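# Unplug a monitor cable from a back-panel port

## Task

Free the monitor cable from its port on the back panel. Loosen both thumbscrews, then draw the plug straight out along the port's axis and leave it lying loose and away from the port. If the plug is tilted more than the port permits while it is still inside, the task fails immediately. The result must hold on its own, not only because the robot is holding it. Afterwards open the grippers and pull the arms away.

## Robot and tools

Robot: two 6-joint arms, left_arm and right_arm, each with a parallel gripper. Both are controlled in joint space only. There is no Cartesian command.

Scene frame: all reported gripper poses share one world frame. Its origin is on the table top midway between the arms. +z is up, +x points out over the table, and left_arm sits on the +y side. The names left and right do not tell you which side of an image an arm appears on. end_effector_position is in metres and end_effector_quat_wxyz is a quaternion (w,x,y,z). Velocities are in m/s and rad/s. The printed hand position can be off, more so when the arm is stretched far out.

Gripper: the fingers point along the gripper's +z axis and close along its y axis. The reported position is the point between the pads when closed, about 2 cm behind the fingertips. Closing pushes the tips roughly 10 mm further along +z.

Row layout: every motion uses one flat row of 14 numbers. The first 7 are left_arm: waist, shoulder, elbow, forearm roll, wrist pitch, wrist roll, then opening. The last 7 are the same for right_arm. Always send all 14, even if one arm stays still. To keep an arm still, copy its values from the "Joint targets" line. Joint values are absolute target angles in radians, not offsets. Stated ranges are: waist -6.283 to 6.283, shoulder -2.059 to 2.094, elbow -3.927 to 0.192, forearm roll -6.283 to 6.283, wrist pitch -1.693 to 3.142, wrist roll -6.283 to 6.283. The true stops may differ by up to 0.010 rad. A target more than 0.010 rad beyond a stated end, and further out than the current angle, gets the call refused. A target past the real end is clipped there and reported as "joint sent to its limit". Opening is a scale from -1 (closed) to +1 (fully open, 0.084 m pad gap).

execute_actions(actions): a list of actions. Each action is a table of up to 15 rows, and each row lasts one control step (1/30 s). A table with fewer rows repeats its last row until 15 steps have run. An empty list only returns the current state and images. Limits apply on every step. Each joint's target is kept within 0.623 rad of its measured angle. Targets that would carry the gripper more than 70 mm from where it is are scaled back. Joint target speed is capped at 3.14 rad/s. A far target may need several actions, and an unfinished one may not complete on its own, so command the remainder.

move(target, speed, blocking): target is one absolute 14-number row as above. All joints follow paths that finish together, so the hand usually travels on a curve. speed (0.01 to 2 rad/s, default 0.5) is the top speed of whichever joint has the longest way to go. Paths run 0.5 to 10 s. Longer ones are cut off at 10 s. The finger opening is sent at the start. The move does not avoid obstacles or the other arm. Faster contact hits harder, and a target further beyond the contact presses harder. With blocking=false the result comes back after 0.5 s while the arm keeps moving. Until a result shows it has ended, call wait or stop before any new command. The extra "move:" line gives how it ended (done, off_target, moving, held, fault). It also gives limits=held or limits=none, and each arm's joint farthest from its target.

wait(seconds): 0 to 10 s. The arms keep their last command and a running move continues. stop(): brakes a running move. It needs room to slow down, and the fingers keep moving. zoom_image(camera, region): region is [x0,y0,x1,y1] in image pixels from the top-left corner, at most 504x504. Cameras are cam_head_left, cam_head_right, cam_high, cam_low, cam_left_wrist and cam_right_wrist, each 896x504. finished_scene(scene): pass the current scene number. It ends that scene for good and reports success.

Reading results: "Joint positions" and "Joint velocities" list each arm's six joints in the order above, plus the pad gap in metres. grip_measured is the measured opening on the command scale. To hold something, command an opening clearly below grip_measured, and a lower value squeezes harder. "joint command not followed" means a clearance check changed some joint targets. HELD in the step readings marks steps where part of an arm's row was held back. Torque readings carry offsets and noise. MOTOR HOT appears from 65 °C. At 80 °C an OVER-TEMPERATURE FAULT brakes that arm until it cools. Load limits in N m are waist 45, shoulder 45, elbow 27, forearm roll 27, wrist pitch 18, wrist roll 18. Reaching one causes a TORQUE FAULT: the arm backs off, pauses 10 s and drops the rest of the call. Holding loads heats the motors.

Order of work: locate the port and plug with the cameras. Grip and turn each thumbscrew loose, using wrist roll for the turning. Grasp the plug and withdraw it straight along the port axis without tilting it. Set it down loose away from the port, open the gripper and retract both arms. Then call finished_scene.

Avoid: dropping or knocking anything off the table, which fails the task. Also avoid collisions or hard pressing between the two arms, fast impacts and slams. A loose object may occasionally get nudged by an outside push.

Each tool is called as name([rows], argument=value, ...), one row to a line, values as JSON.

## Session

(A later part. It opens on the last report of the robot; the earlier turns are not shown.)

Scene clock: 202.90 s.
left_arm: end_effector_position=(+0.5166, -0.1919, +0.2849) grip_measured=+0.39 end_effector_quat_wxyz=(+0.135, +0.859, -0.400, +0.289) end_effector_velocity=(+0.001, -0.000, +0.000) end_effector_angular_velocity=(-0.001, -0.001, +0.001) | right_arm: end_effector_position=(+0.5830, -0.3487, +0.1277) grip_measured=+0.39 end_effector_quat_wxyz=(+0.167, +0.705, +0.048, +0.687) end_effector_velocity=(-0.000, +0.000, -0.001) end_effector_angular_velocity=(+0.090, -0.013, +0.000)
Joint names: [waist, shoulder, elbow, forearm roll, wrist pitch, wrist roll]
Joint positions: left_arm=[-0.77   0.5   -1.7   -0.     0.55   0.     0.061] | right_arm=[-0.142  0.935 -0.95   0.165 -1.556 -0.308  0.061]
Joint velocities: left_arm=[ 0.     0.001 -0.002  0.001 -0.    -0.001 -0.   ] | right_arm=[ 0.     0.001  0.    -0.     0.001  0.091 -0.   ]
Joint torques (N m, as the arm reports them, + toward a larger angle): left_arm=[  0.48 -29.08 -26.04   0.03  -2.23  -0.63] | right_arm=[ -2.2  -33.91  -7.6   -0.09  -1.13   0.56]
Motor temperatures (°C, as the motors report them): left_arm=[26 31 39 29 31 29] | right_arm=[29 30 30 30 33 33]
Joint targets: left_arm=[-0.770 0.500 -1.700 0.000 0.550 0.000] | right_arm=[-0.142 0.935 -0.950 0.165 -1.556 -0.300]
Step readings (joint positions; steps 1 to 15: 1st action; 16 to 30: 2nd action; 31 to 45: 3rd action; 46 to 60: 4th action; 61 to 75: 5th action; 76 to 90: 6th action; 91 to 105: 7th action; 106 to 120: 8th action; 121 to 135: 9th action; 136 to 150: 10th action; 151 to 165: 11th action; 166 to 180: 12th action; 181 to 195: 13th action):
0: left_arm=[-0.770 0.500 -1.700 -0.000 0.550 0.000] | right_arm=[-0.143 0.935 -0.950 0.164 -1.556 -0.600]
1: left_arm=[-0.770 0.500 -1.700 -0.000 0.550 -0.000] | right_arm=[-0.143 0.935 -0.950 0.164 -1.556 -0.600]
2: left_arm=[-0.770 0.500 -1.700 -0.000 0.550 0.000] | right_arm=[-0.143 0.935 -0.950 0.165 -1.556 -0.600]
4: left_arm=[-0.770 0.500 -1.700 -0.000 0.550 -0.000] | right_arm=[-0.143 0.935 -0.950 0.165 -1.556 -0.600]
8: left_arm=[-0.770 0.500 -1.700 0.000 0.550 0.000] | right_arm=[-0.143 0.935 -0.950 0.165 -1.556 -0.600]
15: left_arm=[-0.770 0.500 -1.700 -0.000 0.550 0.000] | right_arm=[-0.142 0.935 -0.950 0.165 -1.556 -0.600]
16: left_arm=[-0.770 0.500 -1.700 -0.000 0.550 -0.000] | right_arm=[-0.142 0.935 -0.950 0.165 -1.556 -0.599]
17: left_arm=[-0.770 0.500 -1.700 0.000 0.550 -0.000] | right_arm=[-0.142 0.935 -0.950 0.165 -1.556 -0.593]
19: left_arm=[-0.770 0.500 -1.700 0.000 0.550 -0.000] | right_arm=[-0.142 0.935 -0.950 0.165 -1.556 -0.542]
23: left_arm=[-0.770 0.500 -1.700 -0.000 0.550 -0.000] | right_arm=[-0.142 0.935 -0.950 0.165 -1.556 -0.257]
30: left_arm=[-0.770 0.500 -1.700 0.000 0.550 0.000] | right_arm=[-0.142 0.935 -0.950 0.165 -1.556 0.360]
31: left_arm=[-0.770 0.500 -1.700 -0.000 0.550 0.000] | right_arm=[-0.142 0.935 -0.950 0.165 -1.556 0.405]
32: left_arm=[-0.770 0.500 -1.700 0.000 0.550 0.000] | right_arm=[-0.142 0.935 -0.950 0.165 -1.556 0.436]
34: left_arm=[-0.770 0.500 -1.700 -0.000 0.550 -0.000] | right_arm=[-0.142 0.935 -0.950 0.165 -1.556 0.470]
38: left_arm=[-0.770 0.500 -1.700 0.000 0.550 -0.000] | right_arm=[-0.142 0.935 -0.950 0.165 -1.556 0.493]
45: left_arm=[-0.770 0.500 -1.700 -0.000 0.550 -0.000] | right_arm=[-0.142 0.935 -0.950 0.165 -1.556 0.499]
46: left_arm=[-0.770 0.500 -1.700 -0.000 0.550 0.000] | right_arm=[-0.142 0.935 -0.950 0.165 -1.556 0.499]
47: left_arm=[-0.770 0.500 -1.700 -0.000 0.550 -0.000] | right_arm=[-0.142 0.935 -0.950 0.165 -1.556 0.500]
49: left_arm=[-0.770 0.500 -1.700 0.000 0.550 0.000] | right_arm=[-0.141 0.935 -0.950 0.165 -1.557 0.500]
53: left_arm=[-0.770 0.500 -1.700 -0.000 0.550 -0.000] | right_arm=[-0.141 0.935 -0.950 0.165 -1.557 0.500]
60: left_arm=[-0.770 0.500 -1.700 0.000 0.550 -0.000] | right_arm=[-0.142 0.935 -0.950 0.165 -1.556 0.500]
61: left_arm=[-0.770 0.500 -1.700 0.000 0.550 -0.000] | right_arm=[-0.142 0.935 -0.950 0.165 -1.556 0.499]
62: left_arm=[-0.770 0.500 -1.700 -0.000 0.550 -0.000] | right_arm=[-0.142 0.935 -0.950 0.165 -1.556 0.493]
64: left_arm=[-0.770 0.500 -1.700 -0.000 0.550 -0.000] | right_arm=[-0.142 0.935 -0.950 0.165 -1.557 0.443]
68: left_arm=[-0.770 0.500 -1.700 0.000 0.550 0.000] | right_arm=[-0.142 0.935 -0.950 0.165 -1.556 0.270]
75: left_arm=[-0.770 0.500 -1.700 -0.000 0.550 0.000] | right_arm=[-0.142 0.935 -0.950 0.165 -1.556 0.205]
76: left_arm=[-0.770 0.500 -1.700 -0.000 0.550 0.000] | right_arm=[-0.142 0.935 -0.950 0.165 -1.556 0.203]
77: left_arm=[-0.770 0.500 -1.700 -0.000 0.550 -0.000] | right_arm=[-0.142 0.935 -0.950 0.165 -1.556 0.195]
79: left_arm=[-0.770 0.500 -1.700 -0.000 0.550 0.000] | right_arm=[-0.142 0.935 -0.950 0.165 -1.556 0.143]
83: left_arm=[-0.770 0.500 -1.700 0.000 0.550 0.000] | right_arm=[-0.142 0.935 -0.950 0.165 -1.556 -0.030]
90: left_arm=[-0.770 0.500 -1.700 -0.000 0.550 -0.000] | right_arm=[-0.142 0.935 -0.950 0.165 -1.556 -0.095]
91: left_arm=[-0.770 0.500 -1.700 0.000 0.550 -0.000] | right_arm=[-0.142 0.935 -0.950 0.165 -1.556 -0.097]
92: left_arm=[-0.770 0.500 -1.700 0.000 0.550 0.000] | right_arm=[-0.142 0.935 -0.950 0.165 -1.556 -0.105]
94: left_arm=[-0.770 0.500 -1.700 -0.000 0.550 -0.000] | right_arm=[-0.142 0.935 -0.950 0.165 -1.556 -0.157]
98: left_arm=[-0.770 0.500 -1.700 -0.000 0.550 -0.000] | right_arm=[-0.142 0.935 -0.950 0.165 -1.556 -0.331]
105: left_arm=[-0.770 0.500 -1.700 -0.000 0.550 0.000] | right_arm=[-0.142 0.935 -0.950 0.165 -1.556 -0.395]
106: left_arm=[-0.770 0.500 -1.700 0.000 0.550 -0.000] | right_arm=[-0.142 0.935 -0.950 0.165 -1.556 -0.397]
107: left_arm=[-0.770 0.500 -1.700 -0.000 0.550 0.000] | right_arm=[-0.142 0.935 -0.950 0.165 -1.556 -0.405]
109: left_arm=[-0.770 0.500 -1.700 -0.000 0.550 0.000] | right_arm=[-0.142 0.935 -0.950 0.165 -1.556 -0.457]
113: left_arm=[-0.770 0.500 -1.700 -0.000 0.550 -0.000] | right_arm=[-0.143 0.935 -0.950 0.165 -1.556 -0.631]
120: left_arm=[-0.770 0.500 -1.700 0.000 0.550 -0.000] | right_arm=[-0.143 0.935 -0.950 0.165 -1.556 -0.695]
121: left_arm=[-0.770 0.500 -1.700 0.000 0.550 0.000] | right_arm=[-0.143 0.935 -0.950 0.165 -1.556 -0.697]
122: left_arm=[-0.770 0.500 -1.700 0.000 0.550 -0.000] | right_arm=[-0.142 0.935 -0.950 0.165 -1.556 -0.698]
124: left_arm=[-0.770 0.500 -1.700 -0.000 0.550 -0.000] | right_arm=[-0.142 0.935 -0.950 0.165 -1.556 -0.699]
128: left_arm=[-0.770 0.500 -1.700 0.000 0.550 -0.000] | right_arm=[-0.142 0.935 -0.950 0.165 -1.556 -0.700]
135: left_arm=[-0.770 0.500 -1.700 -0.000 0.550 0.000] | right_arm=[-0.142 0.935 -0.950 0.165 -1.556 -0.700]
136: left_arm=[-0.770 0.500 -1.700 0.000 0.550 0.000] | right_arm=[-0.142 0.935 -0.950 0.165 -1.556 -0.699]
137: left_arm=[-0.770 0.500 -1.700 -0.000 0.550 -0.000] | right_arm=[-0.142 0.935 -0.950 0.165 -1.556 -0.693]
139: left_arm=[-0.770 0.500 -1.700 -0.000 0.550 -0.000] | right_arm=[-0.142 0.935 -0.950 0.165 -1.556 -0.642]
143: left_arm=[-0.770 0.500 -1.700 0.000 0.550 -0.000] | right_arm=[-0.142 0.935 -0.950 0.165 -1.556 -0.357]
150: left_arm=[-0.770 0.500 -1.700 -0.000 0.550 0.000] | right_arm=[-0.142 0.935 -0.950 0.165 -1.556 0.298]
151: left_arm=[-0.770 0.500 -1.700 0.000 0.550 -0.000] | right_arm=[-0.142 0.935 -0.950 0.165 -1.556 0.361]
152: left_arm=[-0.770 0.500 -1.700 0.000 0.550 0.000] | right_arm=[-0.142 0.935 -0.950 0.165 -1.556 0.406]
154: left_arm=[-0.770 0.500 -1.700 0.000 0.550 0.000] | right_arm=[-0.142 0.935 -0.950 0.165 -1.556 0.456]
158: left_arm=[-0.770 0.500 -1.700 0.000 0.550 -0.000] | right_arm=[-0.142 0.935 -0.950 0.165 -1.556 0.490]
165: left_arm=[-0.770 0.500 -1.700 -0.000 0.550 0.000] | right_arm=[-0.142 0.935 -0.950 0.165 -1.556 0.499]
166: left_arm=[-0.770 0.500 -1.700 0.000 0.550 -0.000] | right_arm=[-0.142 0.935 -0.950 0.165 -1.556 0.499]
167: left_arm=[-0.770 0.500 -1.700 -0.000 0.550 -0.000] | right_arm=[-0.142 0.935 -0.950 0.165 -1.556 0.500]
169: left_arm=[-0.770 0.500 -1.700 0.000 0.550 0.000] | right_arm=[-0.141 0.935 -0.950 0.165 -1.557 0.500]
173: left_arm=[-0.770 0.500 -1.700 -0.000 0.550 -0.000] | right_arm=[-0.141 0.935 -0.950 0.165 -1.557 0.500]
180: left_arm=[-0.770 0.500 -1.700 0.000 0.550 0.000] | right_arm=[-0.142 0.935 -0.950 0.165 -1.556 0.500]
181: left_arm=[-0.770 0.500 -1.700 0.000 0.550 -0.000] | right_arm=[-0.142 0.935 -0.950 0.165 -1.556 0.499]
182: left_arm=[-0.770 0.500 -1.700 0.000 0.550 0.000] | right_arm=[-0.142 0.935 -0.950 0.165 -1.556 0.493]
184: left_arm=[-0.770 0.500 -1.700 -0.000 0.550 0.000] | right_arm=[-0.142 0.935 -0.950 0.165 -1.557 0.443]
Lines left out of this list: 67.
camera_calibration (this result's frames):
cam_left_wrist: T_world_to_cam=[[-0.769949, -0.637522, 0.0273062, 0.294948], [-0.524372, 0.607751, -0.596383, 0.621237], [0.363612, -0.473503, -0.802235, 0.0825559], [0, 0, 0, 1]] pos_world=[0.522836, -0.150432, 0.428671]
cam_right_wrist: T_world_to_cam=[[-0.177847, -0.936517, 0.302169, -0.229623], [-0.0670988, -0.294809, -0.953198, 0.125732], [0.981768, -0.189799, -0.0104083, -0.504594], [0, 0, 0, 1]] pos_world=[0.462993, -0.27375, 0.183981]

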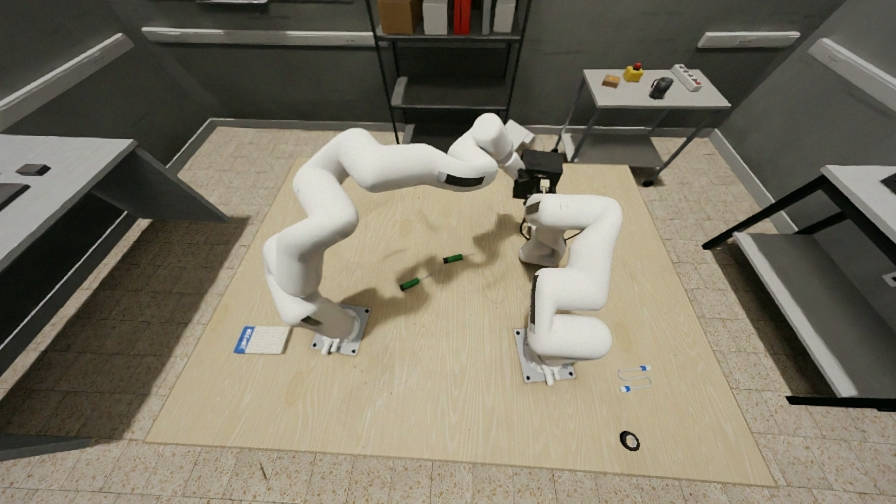

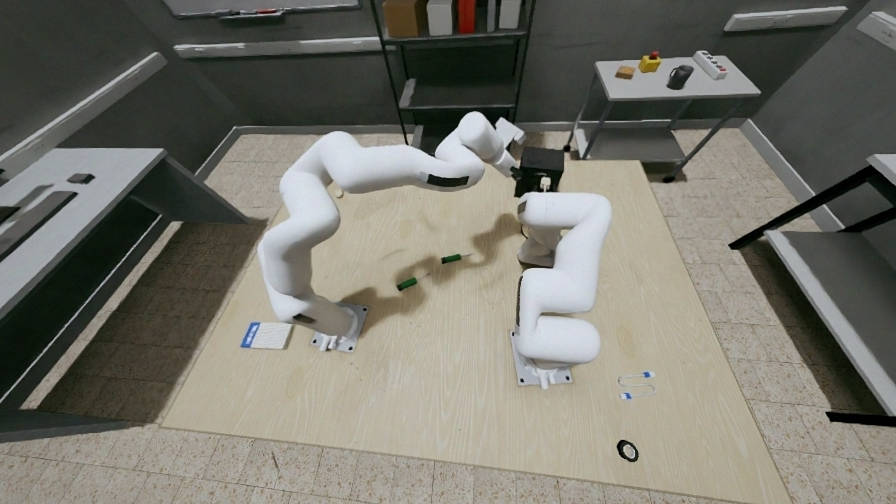

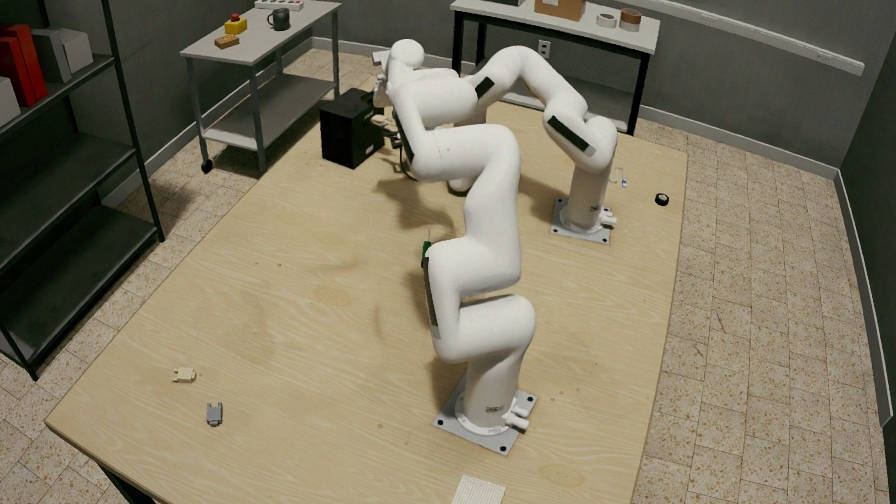

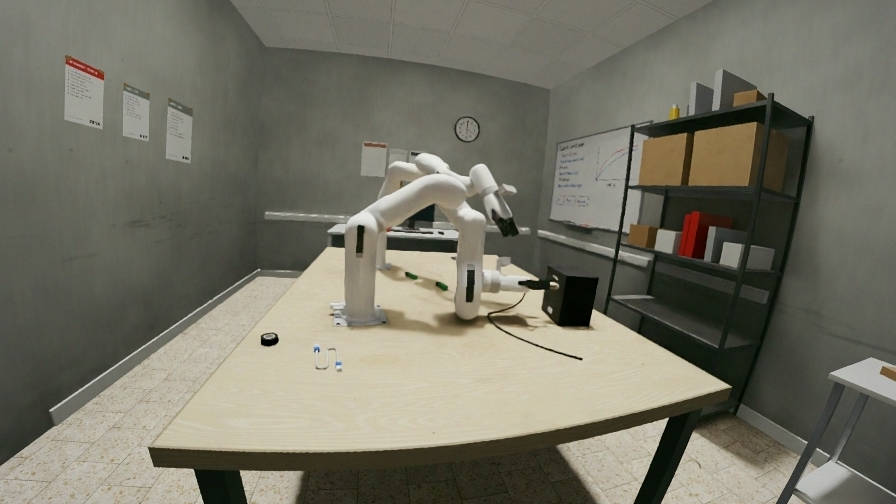

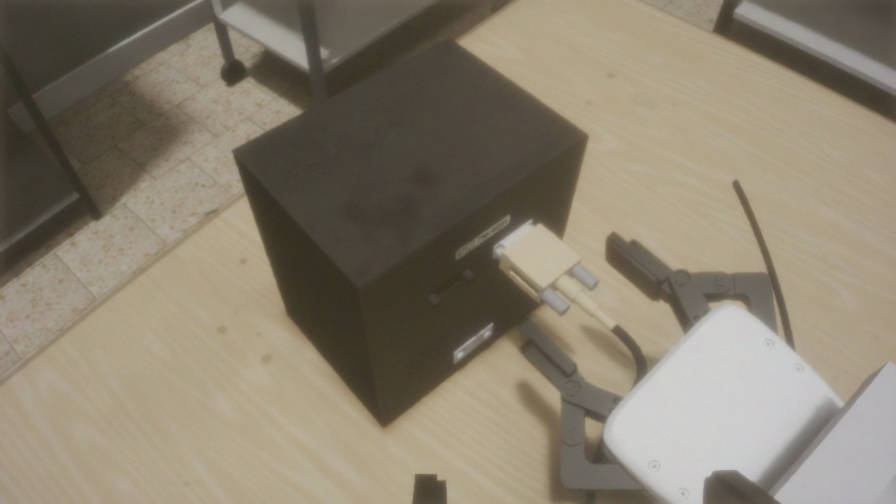

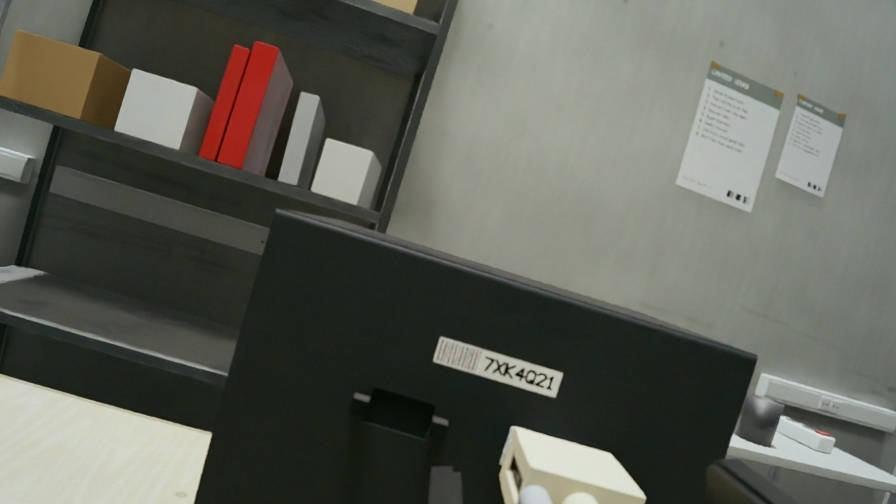

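move(target=[-0.77,0.5,-1.7,0,0.55,0,0.4,-0.142,0.935,-0.95,0.165,-1.556,0.5,0], speed=1.5)

move(target=[-0.77,0.5,-1.7,0,0.55,0,0.4,-0.142,0.935,-0.95,0.165,-1.556,0.49,-1])

move(target=[-0.77,0.5,-1.7,0,0.55,0,0.4,-0.142,0.935,-0.95,0.165,-1.556,-0.7,-1], speed=0.3, blocking=false)

wait(seconds=1.5)

wait(seconds=5)

zoom_image(camera="cam_left_wrist", region=[460,200,700,350])

Scene clock: 217.50 s.
left_arm: end_effector_position=(+0.5166, -0.1919, +0.2849) grip_measured=+0.39 end_effector_quat_wxyz=(+0.135, +0.859, -0.400, +0.289) end_effector_velocity=(-0.000, -0.000, -0.000) end_effector_angular_velocity=(+0.000, -0.000, -0.001) | right_arm: end_effector_position=(+0.5830, -0.3487, +0.1276) grip_measured=-0.01 end_effector_quat_wxyz=(-0.117, +0.668, -0.233, +0.697) end_effector_velocity=(+0.000, +0.000, +0.000) end_effector_angular_velocity=(+0.003, +0.000, +0.001)
Joint names: [waist, shoulder, elbow, forearm roll, wrist pitch, wrist roll]
Joint positions: left_arm=[-0.77   0.5   -1.7    0.     0.55   0.     0.061] | right_arm=[-0.142  0.935 -0.95   0.165 -1.556  0.5    0.044]
Joint velocities: left_arm=[-0.     0.001  0.     0.    -0.001  0.    -0.   ] | right_arm=[ 0.001 -0.001 -0.    -0.     0.001  0.003 -0.   ]
Joint torques (N m, as the arm reports them, + toward a larger angle): left_arm=[  0.42 -29.51 -26.21   0.15  -1.99  -0.84] | right_arm=[ -1.83 -33.77  -8.21  -0.27  -1.12   0.35]
Motor temperatures (°C, as the motors report them): left_arm=[26 31 39 29 31 29] | right_arm=[29 30 30 30 33 33]
Joint targets: left_arm=[-0.770 0.500 -1.700 0.000 0.550 0.000] | right_arm=[-0.142 0.935 -0.950 0.165 -1.556 0.500]
move: done; limits=none; left_arm: farthest joint: the waist, 0.000 radians from its target (0.000 radians at the start); right_arm: farthest joint: the waist, 0.000 radians from its target (0.000 radians at the start)
camera_calibration (this result's frames):
cam_left_wrist: T_world_to_cam=[[-0.769949, -0.637522, 0.0273061, 0.294948], [-0.524372, 0.607751, -0.596383, 0.621237], [0.363612, -0.473503, -0.802235, 0.0825558], [0, 0, 0, 1]] pos_world=[0.522836, -0.150432, 0.428671]
cam_right_wrist: T_world_to_cam=[[-0.164849, -0.861465, -0.480316, -0.111159], [0.0653713, 0.476364, -0.876814, 0.307555], [0.98415, -0.175941, -0.022213, -0.499615], [0, 0, 0, 1]] pos_world=[0.453267, -0.330171, 0.205179]

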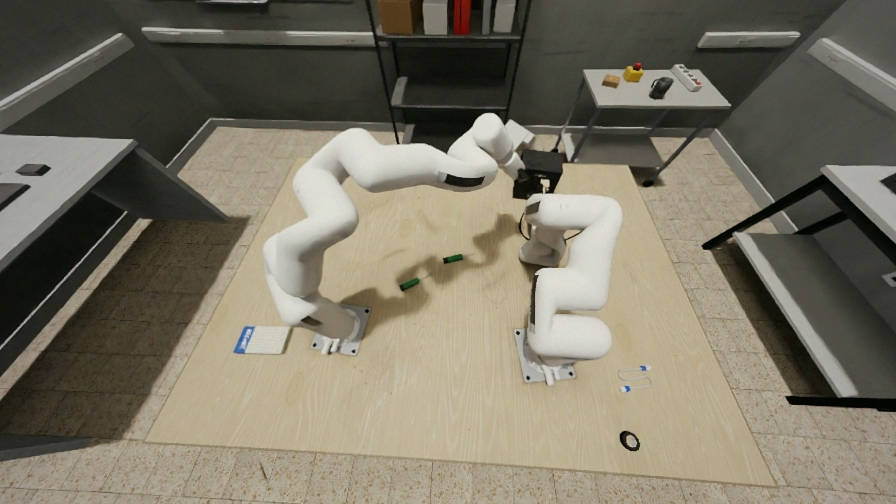

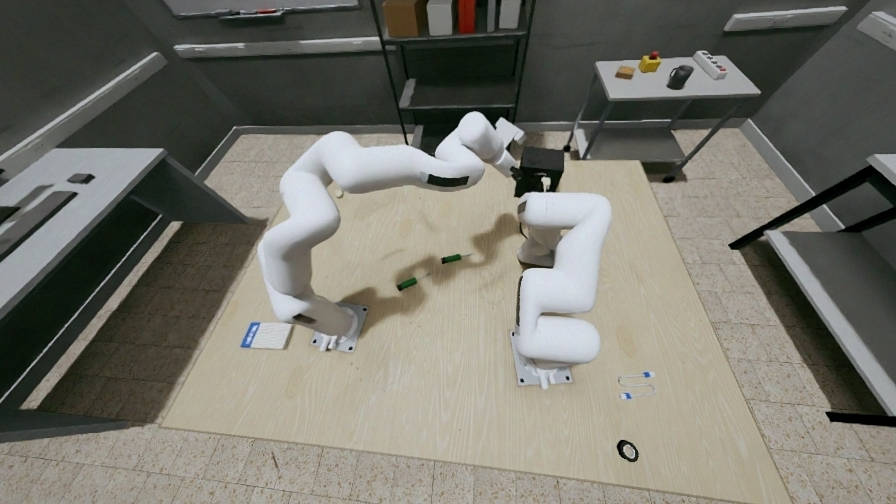

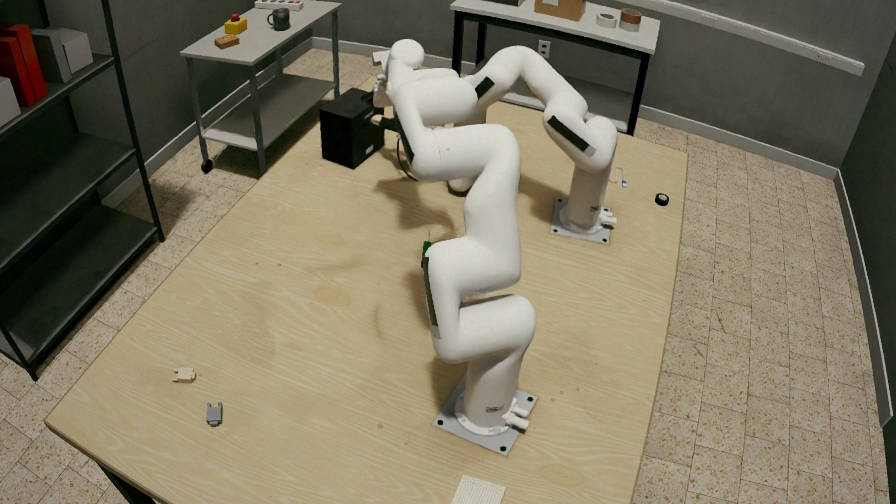

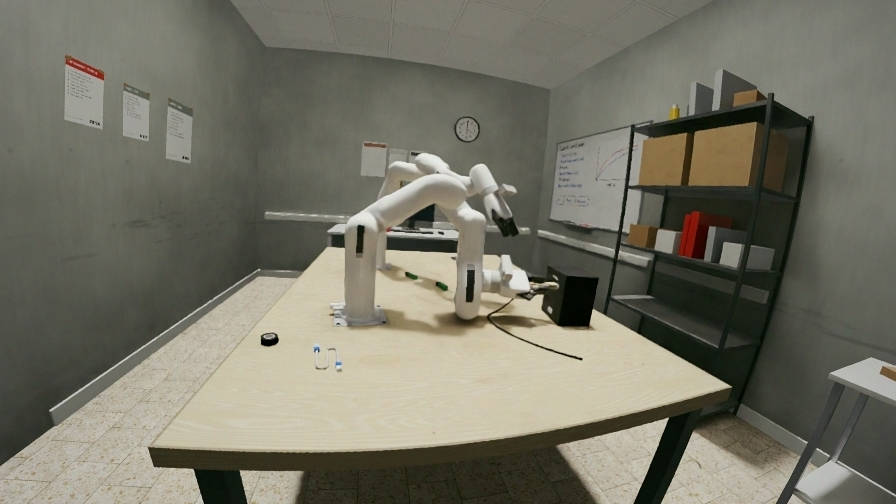

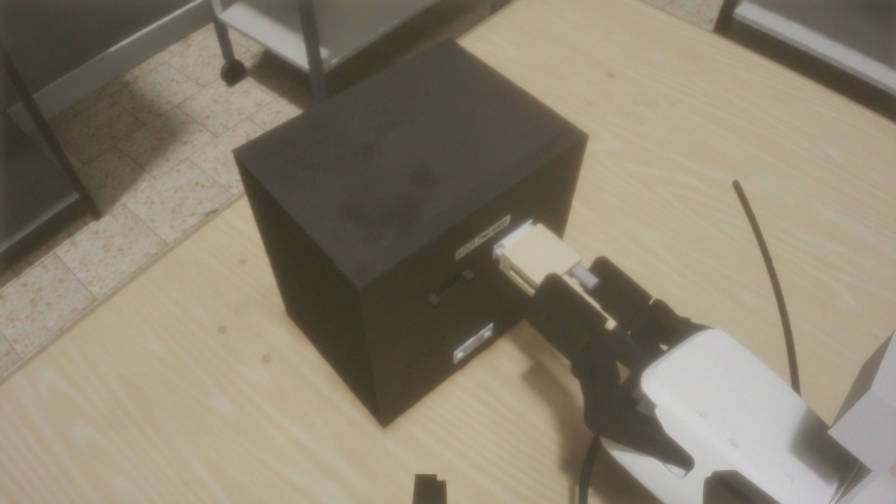

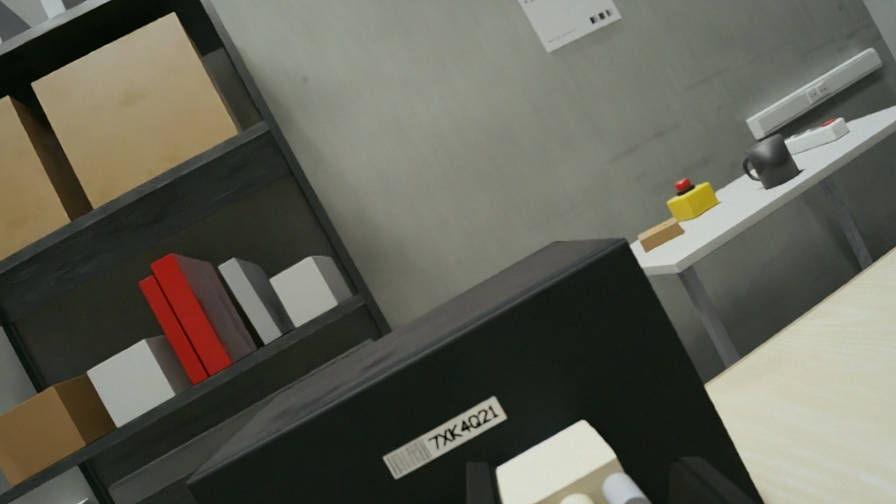

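Scene clock: 218.20 s.
left_arm: end_effector_position=(+0.5166, -0.1919, +0.2849) grip_measured=+0.39 end_effector_quat_wxyz=(+0.135, +0.859, -0.400, +0.289) end_effector_velocity=(-0.000, +0.000, -0.001) end_effector_angular_velocity=(+0.001, +0.000, +0.000) | right_arm: end_effector_position=(+0.5830, -0.3484, +0.1278) grip_measured=-0.36 end_effector_quat_wxyz=(-0.114, +0.669, -0.230, +0.698) end_effector_velocity=(+0.000, -0.000, +0.000) end_effector_angular_velocity=(+0.000, +0.000, -0.000)
Joint names: [waist, shoulder, elbow, forearm roll, wrist pitch, wrist roll]
Joint positions: left_arm=[-0.77   0.5   -1.7    0.     0.55   0.     0.061] | right_arm=[-0.142  0.935 -0.95   0.165 -1.556  0.49   0.028]
Joint velocities: left_arm=[ 0.     0.     0.001  0.001  0.    -0.     0.   ] | right_arm=[-0.    -0.001 -0.     0.     0.001 -0.     0.   ]
Joint torques (N m, as the arm reports them, + toward a larger angle): left_arm=[ -0.17 -29.51 -25.9    0.27  -2.31  -0.45] | right_arm=[ -4.95 -32.52  -8.17   0.48  -0.35   0.02]
Motor temperatures (°C, as the motors report them): left_arm=[26 31 39 29 31 29] | right_arm=[29 30 30 30 33 33]
Joint targets: left_arm=[-0.770 0.500 -1.700 0.000 0.550 0.000] | right_arm=[-0.142 0.935 -0.950 0.165 -1.556 0.490]
move: done; limits=none; left_arm: farthest joint: the waist, 0.000 radians from its target (0.000 radians at the start); right_arm: farthest joint: the waist, 0.000 radians from its target (0.000 radians at the start)
camera_calibration (this result's frames):
cam_left_wrist: T_world_to_cam=[[-0.769949, -0.637521, 0.027306, 0.294948], [-0.524372, 0.607751, -0.596383, 0.621237], [0.363612, -0.473503, -0.802235, 0.0825558], [0, 0, 0, 1]] pos_world=[0.522836, -0.150432, 0.428671]
cam_right_wrist: T_world_to_cam=[[-0.164808, -0.866074, -0.471968, -0.113502], [0.0641156, 0.468092, -0.881351, 0.306001], [0.98424, -0.175514, -0.0216164, -0.499552], [0, 0, 0, 1]] pos_world=[0.453354, -0.329216, 0.205326]

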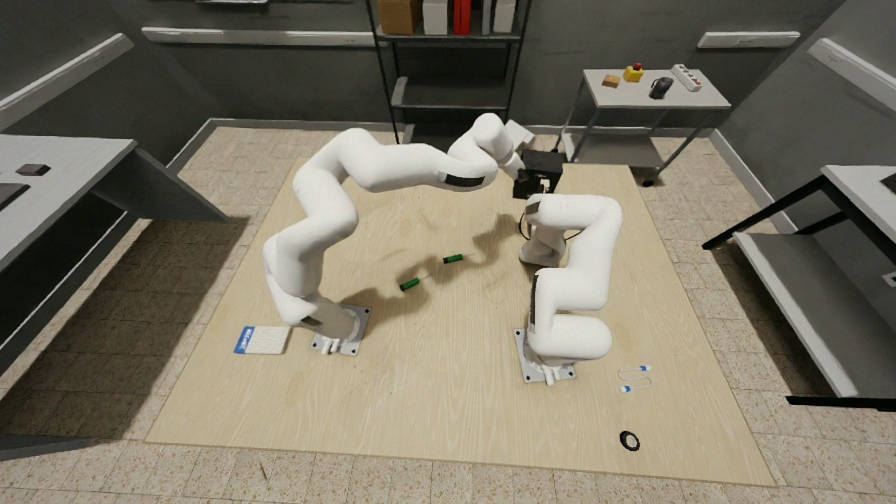

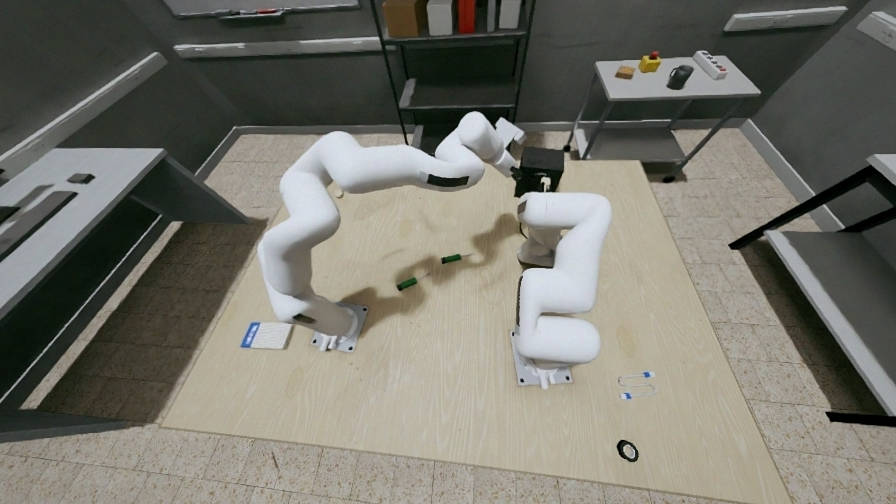

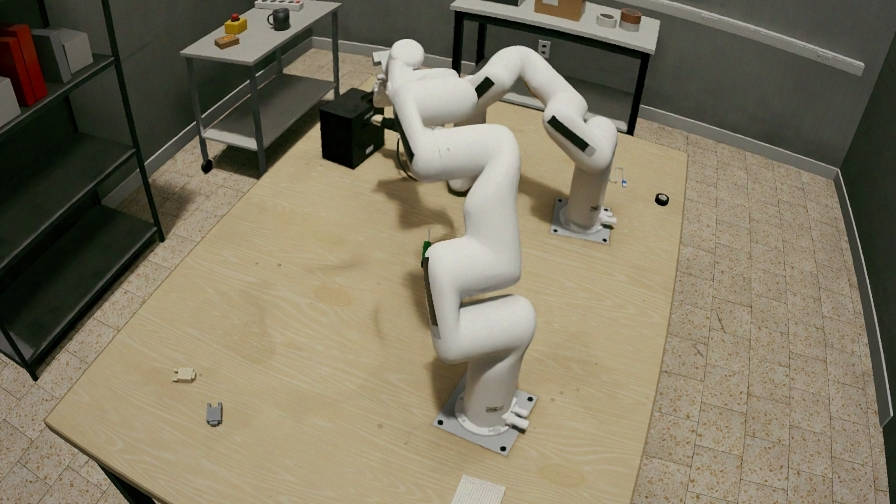

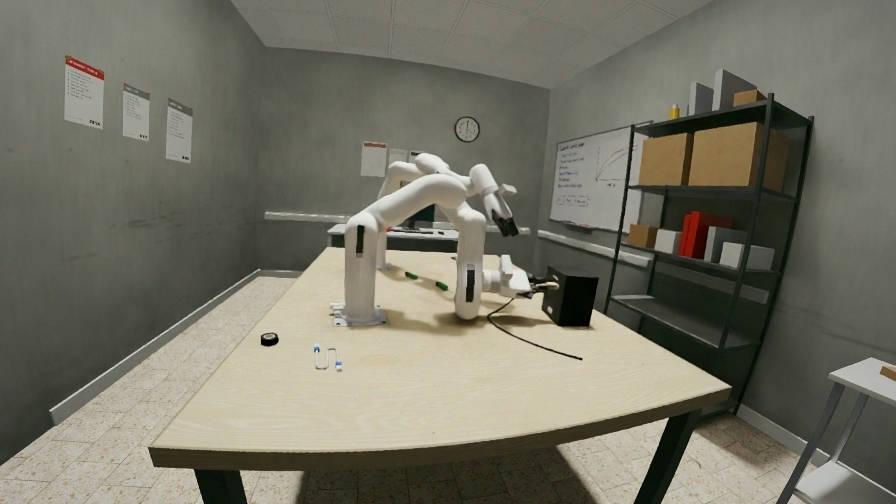

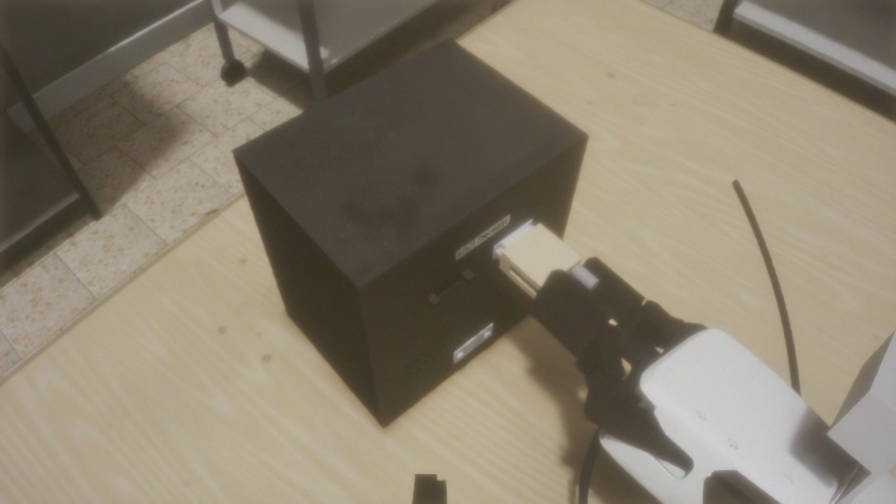

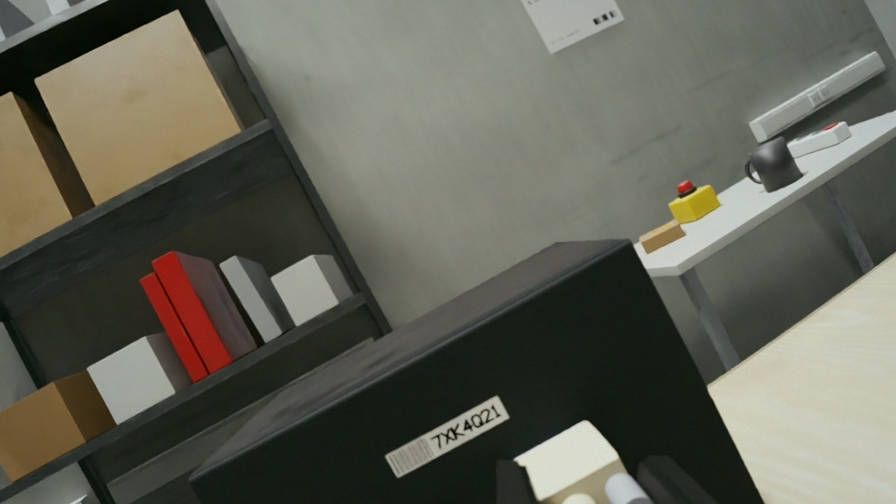

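Scene clock: 218.70 s.
left_arm: end_effector_position=(+0.5166, -0.1919, +0.2849) grip_measured=+0.39 end_effector_quat_wxyz=(+0.135, +0.859, -0.400, +0.289) end_effector_velocity=(-0.000, +0.000, +0.001) end_effector_angular_velocity=(-0.001, -0.001, -0.000) | right_arm: end_effector_position=(+0.5831, -0.3485, +0.1279) grip_measured=-0.34 end_effector_quat_wxyz=(-0.075, +0.680, -0.193, +0.703) end_effector_velocity=(+0.001, +0.000, -0.001) end_effector_angular_velocity=(-0.291, +0.058, +0.001)
Joint names: [waist, shoulder, elbow, forearm roll, wrist pitch, wrist roll]
Joint positions: left_arm=[-0.77   0.5   -1.7   -0.     0.55   0.     0.061] | right_arm=[-0.142  0.935 -0.95   0.165 -1.556  0.38   0.029]
Joint velocities: left_arm=[-0.    -0.002  0.     0.001  0.     0.    -0.   ] | right_arm=[-0.    -0.001  0.    -0.002  0.009 -0.297  0.003]
Joint torques (N m, as the arm reports them, + toward a larger angle): left_arm=[  0.65 -28.1  -25.83   0.15  -2.3   -0.86] | right_arm=[ -4.48 -32.08  -7.6    0.32  -0.38  -0.46]
Motor temperatures (°C, as the motors report them): left_arm=[26 31 39 29 31 29] | right_arm=[29 30 30 30 33 33]
Joint targets: left_arm=[-0.770 0.500 -1.700 0.000 0.550 0.000] | right_arm=[-0.142 0.935 -0.950 0.165 -1.556 0.349]
move: running; limits=none; left_arm: farthest joint: the waist, 0.000 radians from its target (0.000 radians at the start); right_arm: farthest joint: the wrist roll, 1.080 radians from its target (1.190 radians at the start)
camera_calibration (this result's frames):
cam_left_wrist: T_world_to_cam=[[-0.769948, -0.637522, 0.0273061, 0.294948], [-0.524372, 0.607751, -0.596383, 0.621238], [0.363612, -0.473503, -0.802235, 0.0825558], [0, 0, 0, 1]] pos_world=[0.522836, -0.150432, 0.428671]
cam_right_wrist: T_world_to_cam=[[-0.1728, -0.911905, -0.372249, -0.13757], [0.0476246, 0.369757, -0.927907, 0.287459], [0.983805, -0.178071, -0.0204651, -0.500439], [0, 0, 0, 1]] pos_world=[0.454872, -0.320854, 0.205283]

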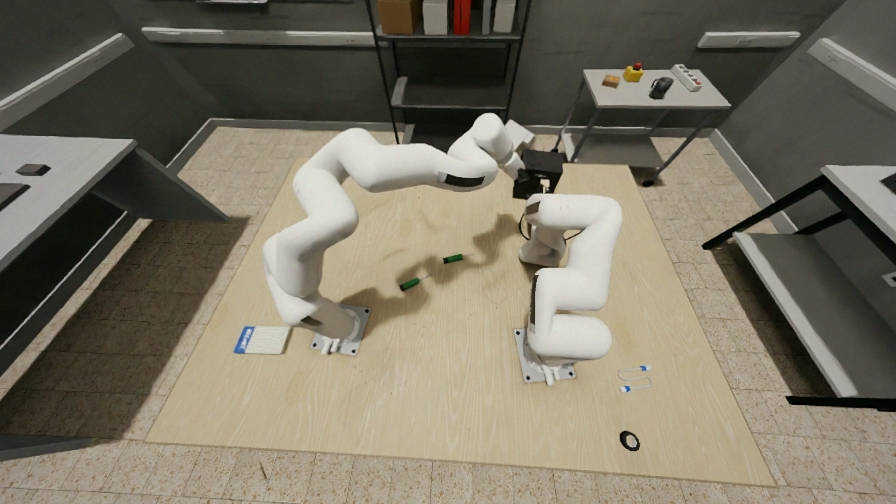

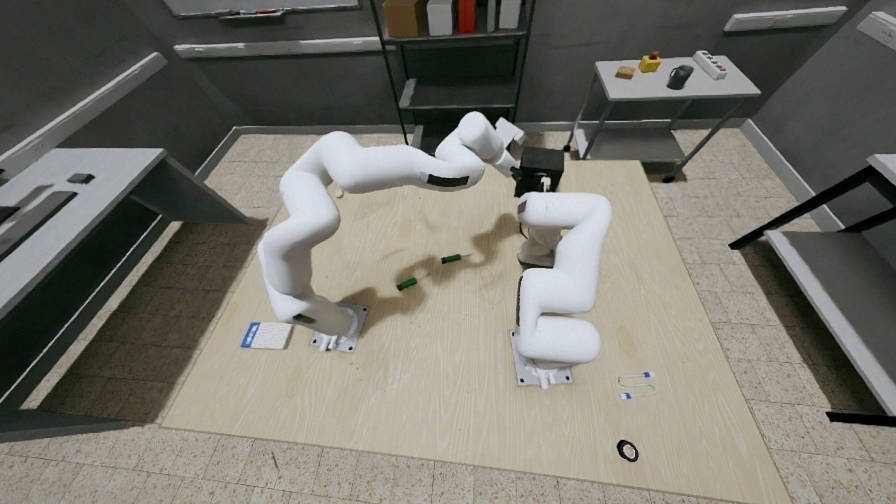

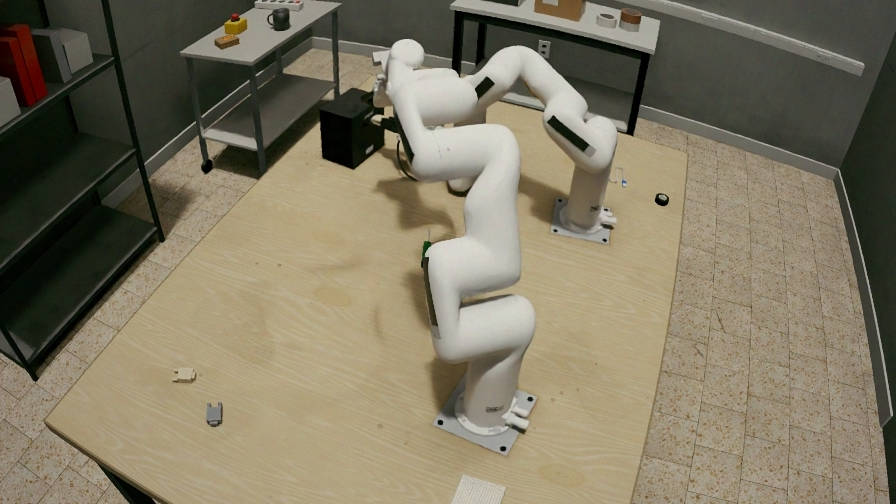

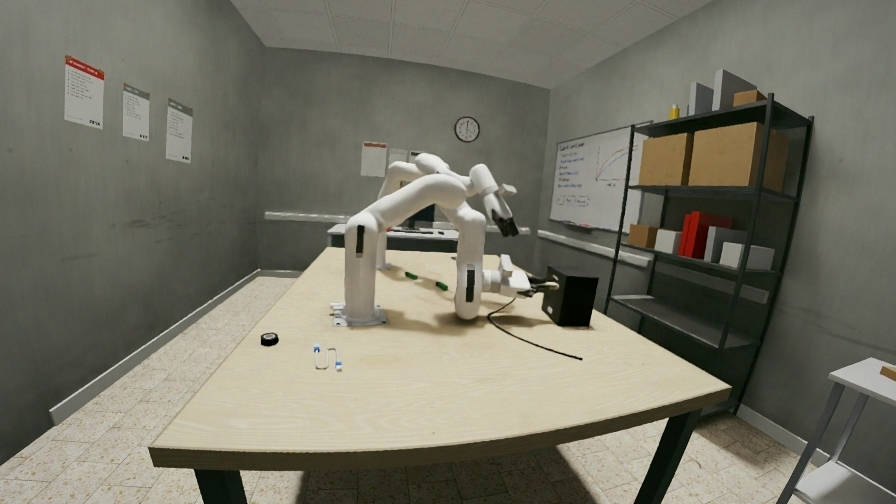

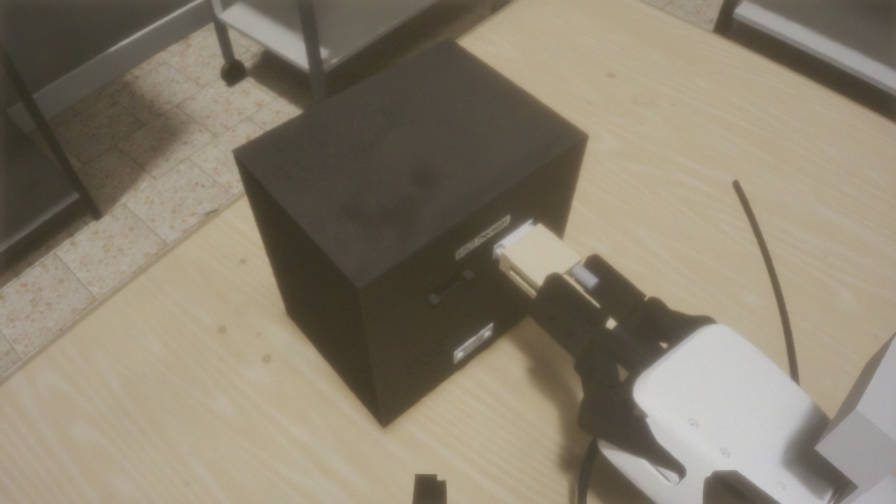

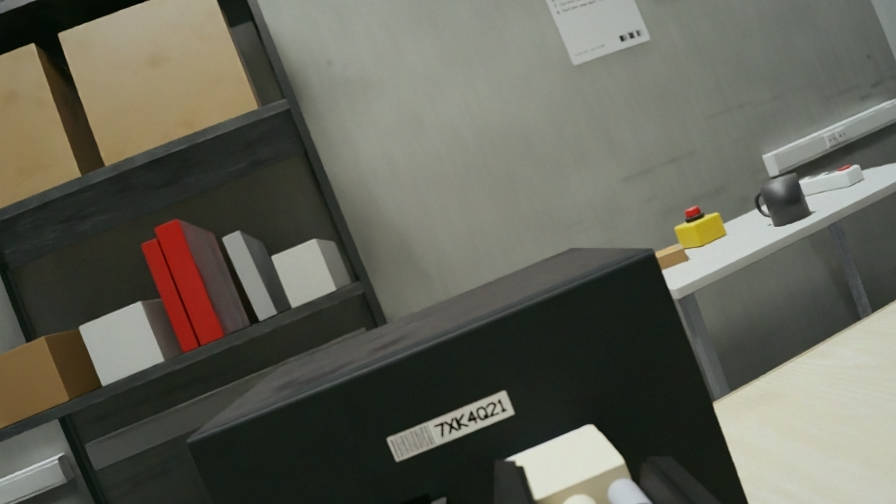

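Scene clock: 220.20 s.
left_arm: end_effector_position=(+0.5166, -0.1919, +0.2849) grip_measured=+0.39 end_effector_quat_wxyz=(+0.135, +0.859, -0.400, +0.289) end_effector_velocity=(+0.001, +0.001, +0.000) end_effector_angular_velocity=(-0.000, -0.000, +0.002) | right_arm: end_effector_position=(+0.5829, -0.3485, +0.1277) grip_measured=-0.29 end_effector_quat_wxyz=(+0.084, +0.706, -0.037, +0.702) end_effector_velocity=(+0.001, -0.000, -0.002) end_effector_angular_velocity=(-0.292, +0.060, -0.000)
Joint names: [waist, shoulder, elbow, forearm roll, wrist pitch, wrist roll]
Joint positions: left_arm=[-0.77   0.5   -1.7    0.     0.55  -0.     0.061] | right_arm=[-0.142  0.935 -0.95   0.165 -1.556 -0.069  0.031]
Joint velocities: left_arm=[ 0.001  0.    -0.001  0.     0.001 -0.    -0.   ] | right_arm=[ 0.001 -0.001  0.001  0.001  0.01  -0.298  0.   ]
Joint torques (N m, as the arm reports them, + toward a larger angle): left_arm=[  0.71 -28.97 -25.61   0.16  -2.09  -0.71] | right_arm=[ -3.97 -31.57  -6.57   0.29  -1.04  -0.28]
Motor temperatures (°C, as the motors report them): left_arm=[26 31 39 29 31 29] | right_arm=[29 30 30 30 33 33]
Joint targets: left_arm=[-0.770 0.500 -1.700 0.000 0.550 0.000] | right_arm=[-0.142 0.935 -0.950 0.165 -1.556 -0.100]
earlier move: running; limits=none; left_arm: farthest joint: the waist, 0.000 radians from its target (0.000 radians at the start); right_arm: farthest joint: the wrist roll, 0.631 radians from its target (1.190 radians at the start)
wait: 1.50 s; no rest
camera_calibration (this result's frames):
cam_left_wrist: T_world_to_cam=[[-0.769948, -0.637522, 0.027306, 0.294948], [-0.524372, 0.607751, -0.596383, 0.621238], [0.363612, -0.473503, -0.802235, 0.0825558], [0, 0, 0, 1]] pos_world=[0.522836, -0.150432, 0.428671]
cam_right_wrist: T_world_to_cam=[[-0.185034, -0.980388, 0.0678415, -0.21067], [-0.027276, -0.0638836, -0.997585, 0.188705], [0.982354, -0.186438, -0.0149204, -0.5031], [0, 0, 0, 1]] pos_world=[0.460388, -0.28828, 0.195035]

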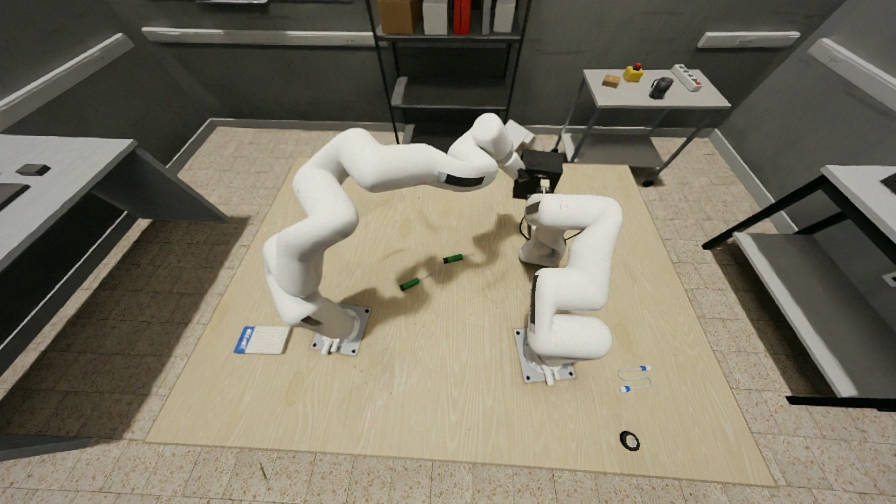

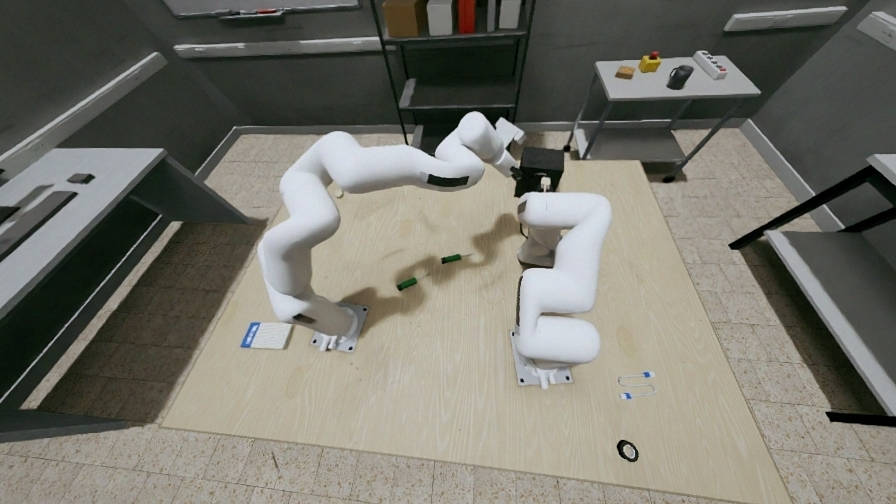

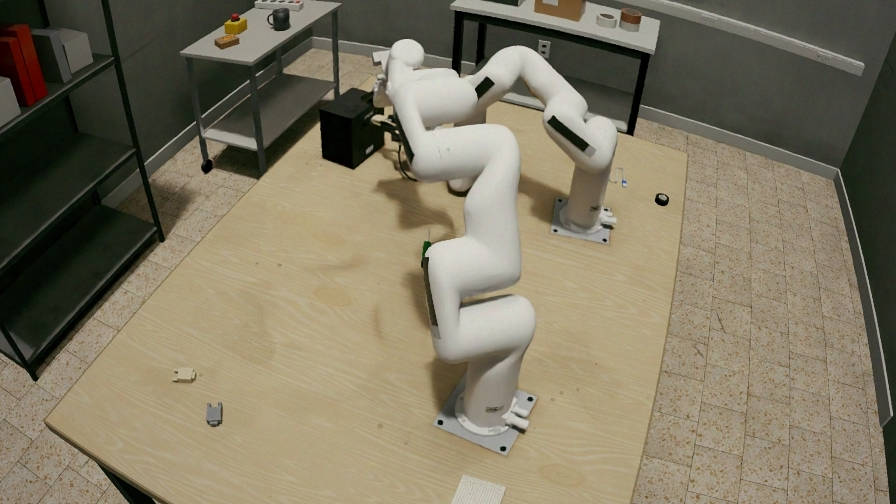

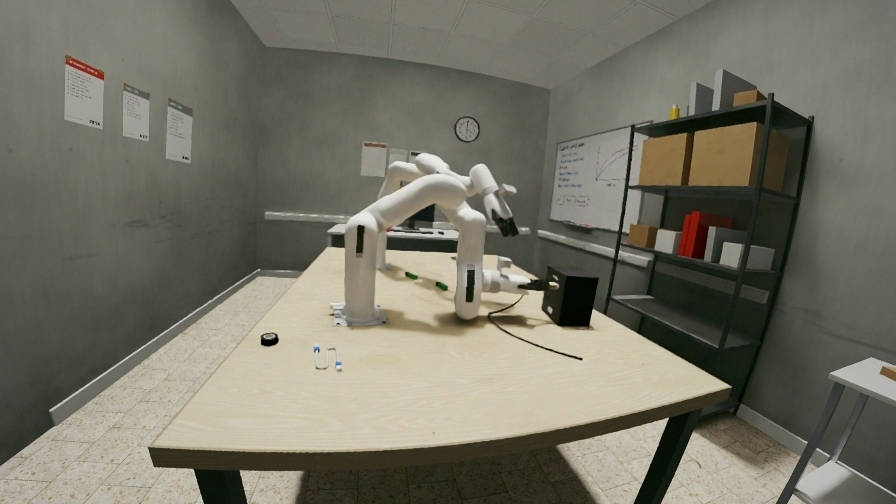

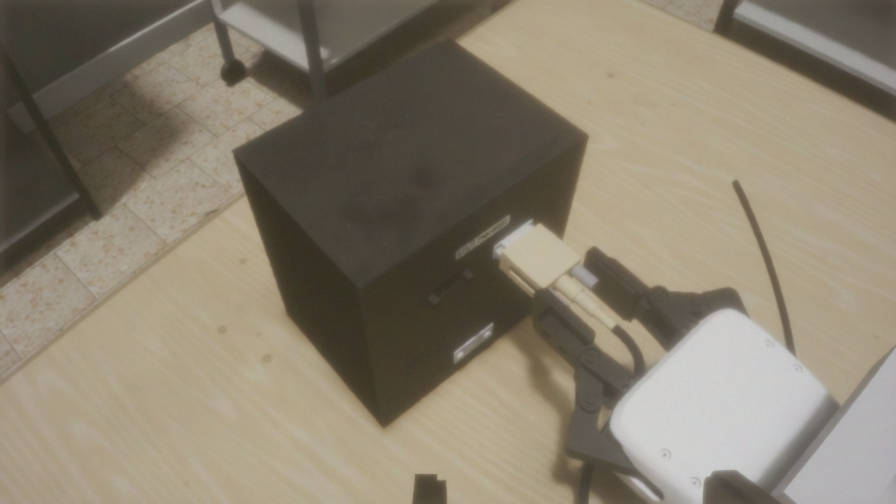

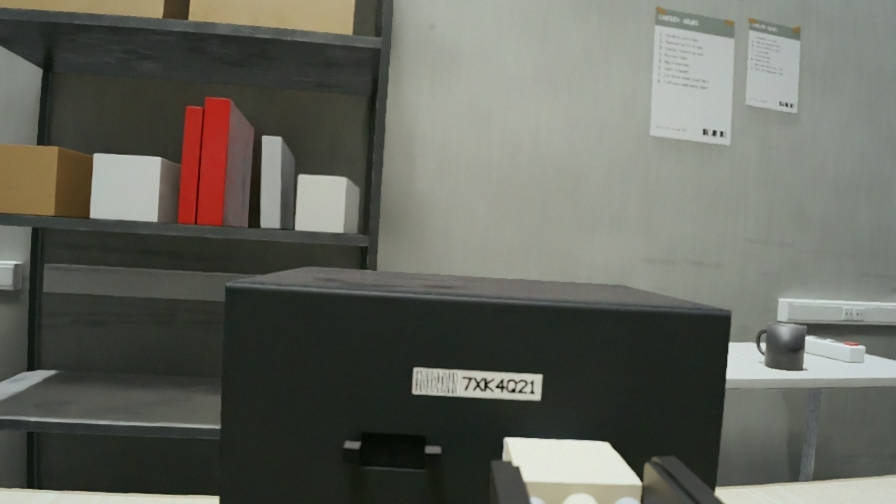

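Scene clock: 222.67 s.
left_arm: end_effector_position=(+0.5166, -0.1919, +0.2849) grip_measured=+0.39 end_effector_quat_wxyz=(+0.135, +0.859, -0.400, +0.289) end_effector_velocity=(+0.000, +0.000, -0.000) end_effector_angular_velocity=(+0.000, +0.001, +0.001) | right_arm: end_effector_position=(+0.5829, -0.3489, +0.1275) grip_measured=-0.41 end_effector_quat_wxyz=(+0.297, +0.683, +0.184, +0.641) end_effector_velocity=(-0.000, +0.000, +0.000) end_effector_angular_velocity=(-0.002, -0.001, +0.001)
Joint names: [waist, shoulder, elbow, forearm roll, wrist pitch, wrist roll]
Joint positions: left_arm=[-0.77   0.5   -1.7    0.     0.55  -0.     0.061] | right_arm=[-0.142  0.935 -0.95   0.165 -1.556 -0.7    0.026]
Joint velocities: left_arm=[ 0.001 -0.     0.001 -0.    -0.    -0.    -0.   ] | right_arm=[ 0.001  0.    -0.    -0.    -0.001 -0.002 -0.   ]
Joint torques (N m, as the arm reports them, + toward a larger angle): left_arm=[  1.28 -29.05 -25.88  -0.05  -2.42  -0.64] | right_arm=[  0.2  -34.11  -8.98  -1.13  -0.91   0.36]
Motor temperatures (°C, as the motors report them): left_arm=[26 31 39 29 31 29] | right_arm=[29 30 30 30 33 33]
Joint targets: left_arm=[-0.770 0.500 -1.700 0.000 0.550 0.000] | right_arm=[-0.142 0.935 -0.950 0.165 -1.556 -0.700]
earlier move: done; limits=none; left_arm: farthest joint: the waist, 0.000 radians from its target (0.000 radians at the start); right_arm: farthest joint: the waist, 0.000 radians from its target (0.000 radians at the start)
wait: 2.47 of 5 s (the move ended)
camera_calibration (this result's frames):
cam_left_wrist: T_world_to_cam=[[-0.769948, -0.637522, 0.0273062, 0.294948], [-0.524372, 0.607751, -0.596383, 0.621237], [0.363612, -0.473503, -0.802235, 0.0825558], [0, 0, 0, 1]] pos_world=[0.522836, -0.150432, 0.428671]
cam_right_wrist: T_world_to_cam=[[-0.146234, -0.751801, 0.64297, -0.227223], [-0.125474, -0.630612, -0.765888, 0.0185237], [0.98126, -0.192675, -0.00211471, -0.506324], [0, 0, 0, 1]] pos_world=[0.465933, -0.256701, 0.159214]

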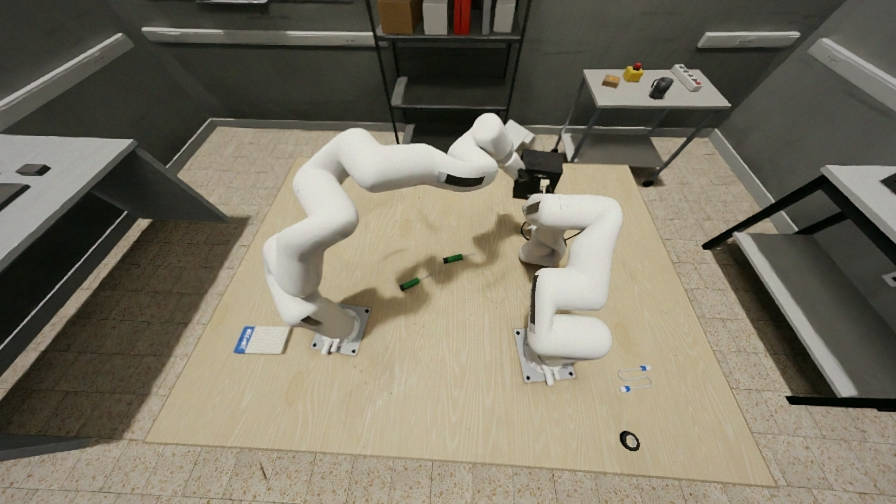

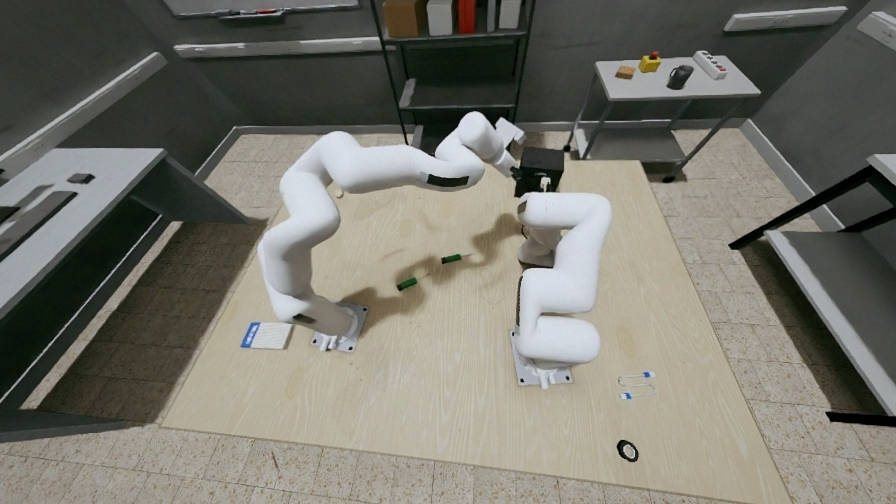

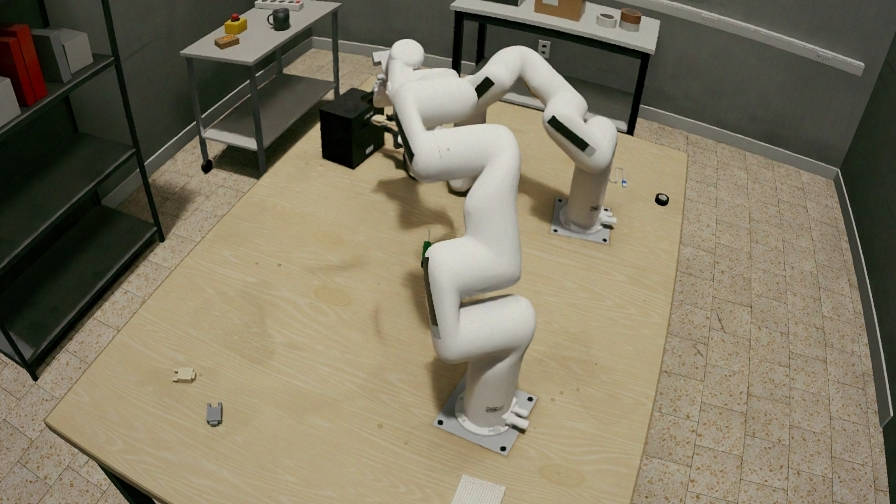

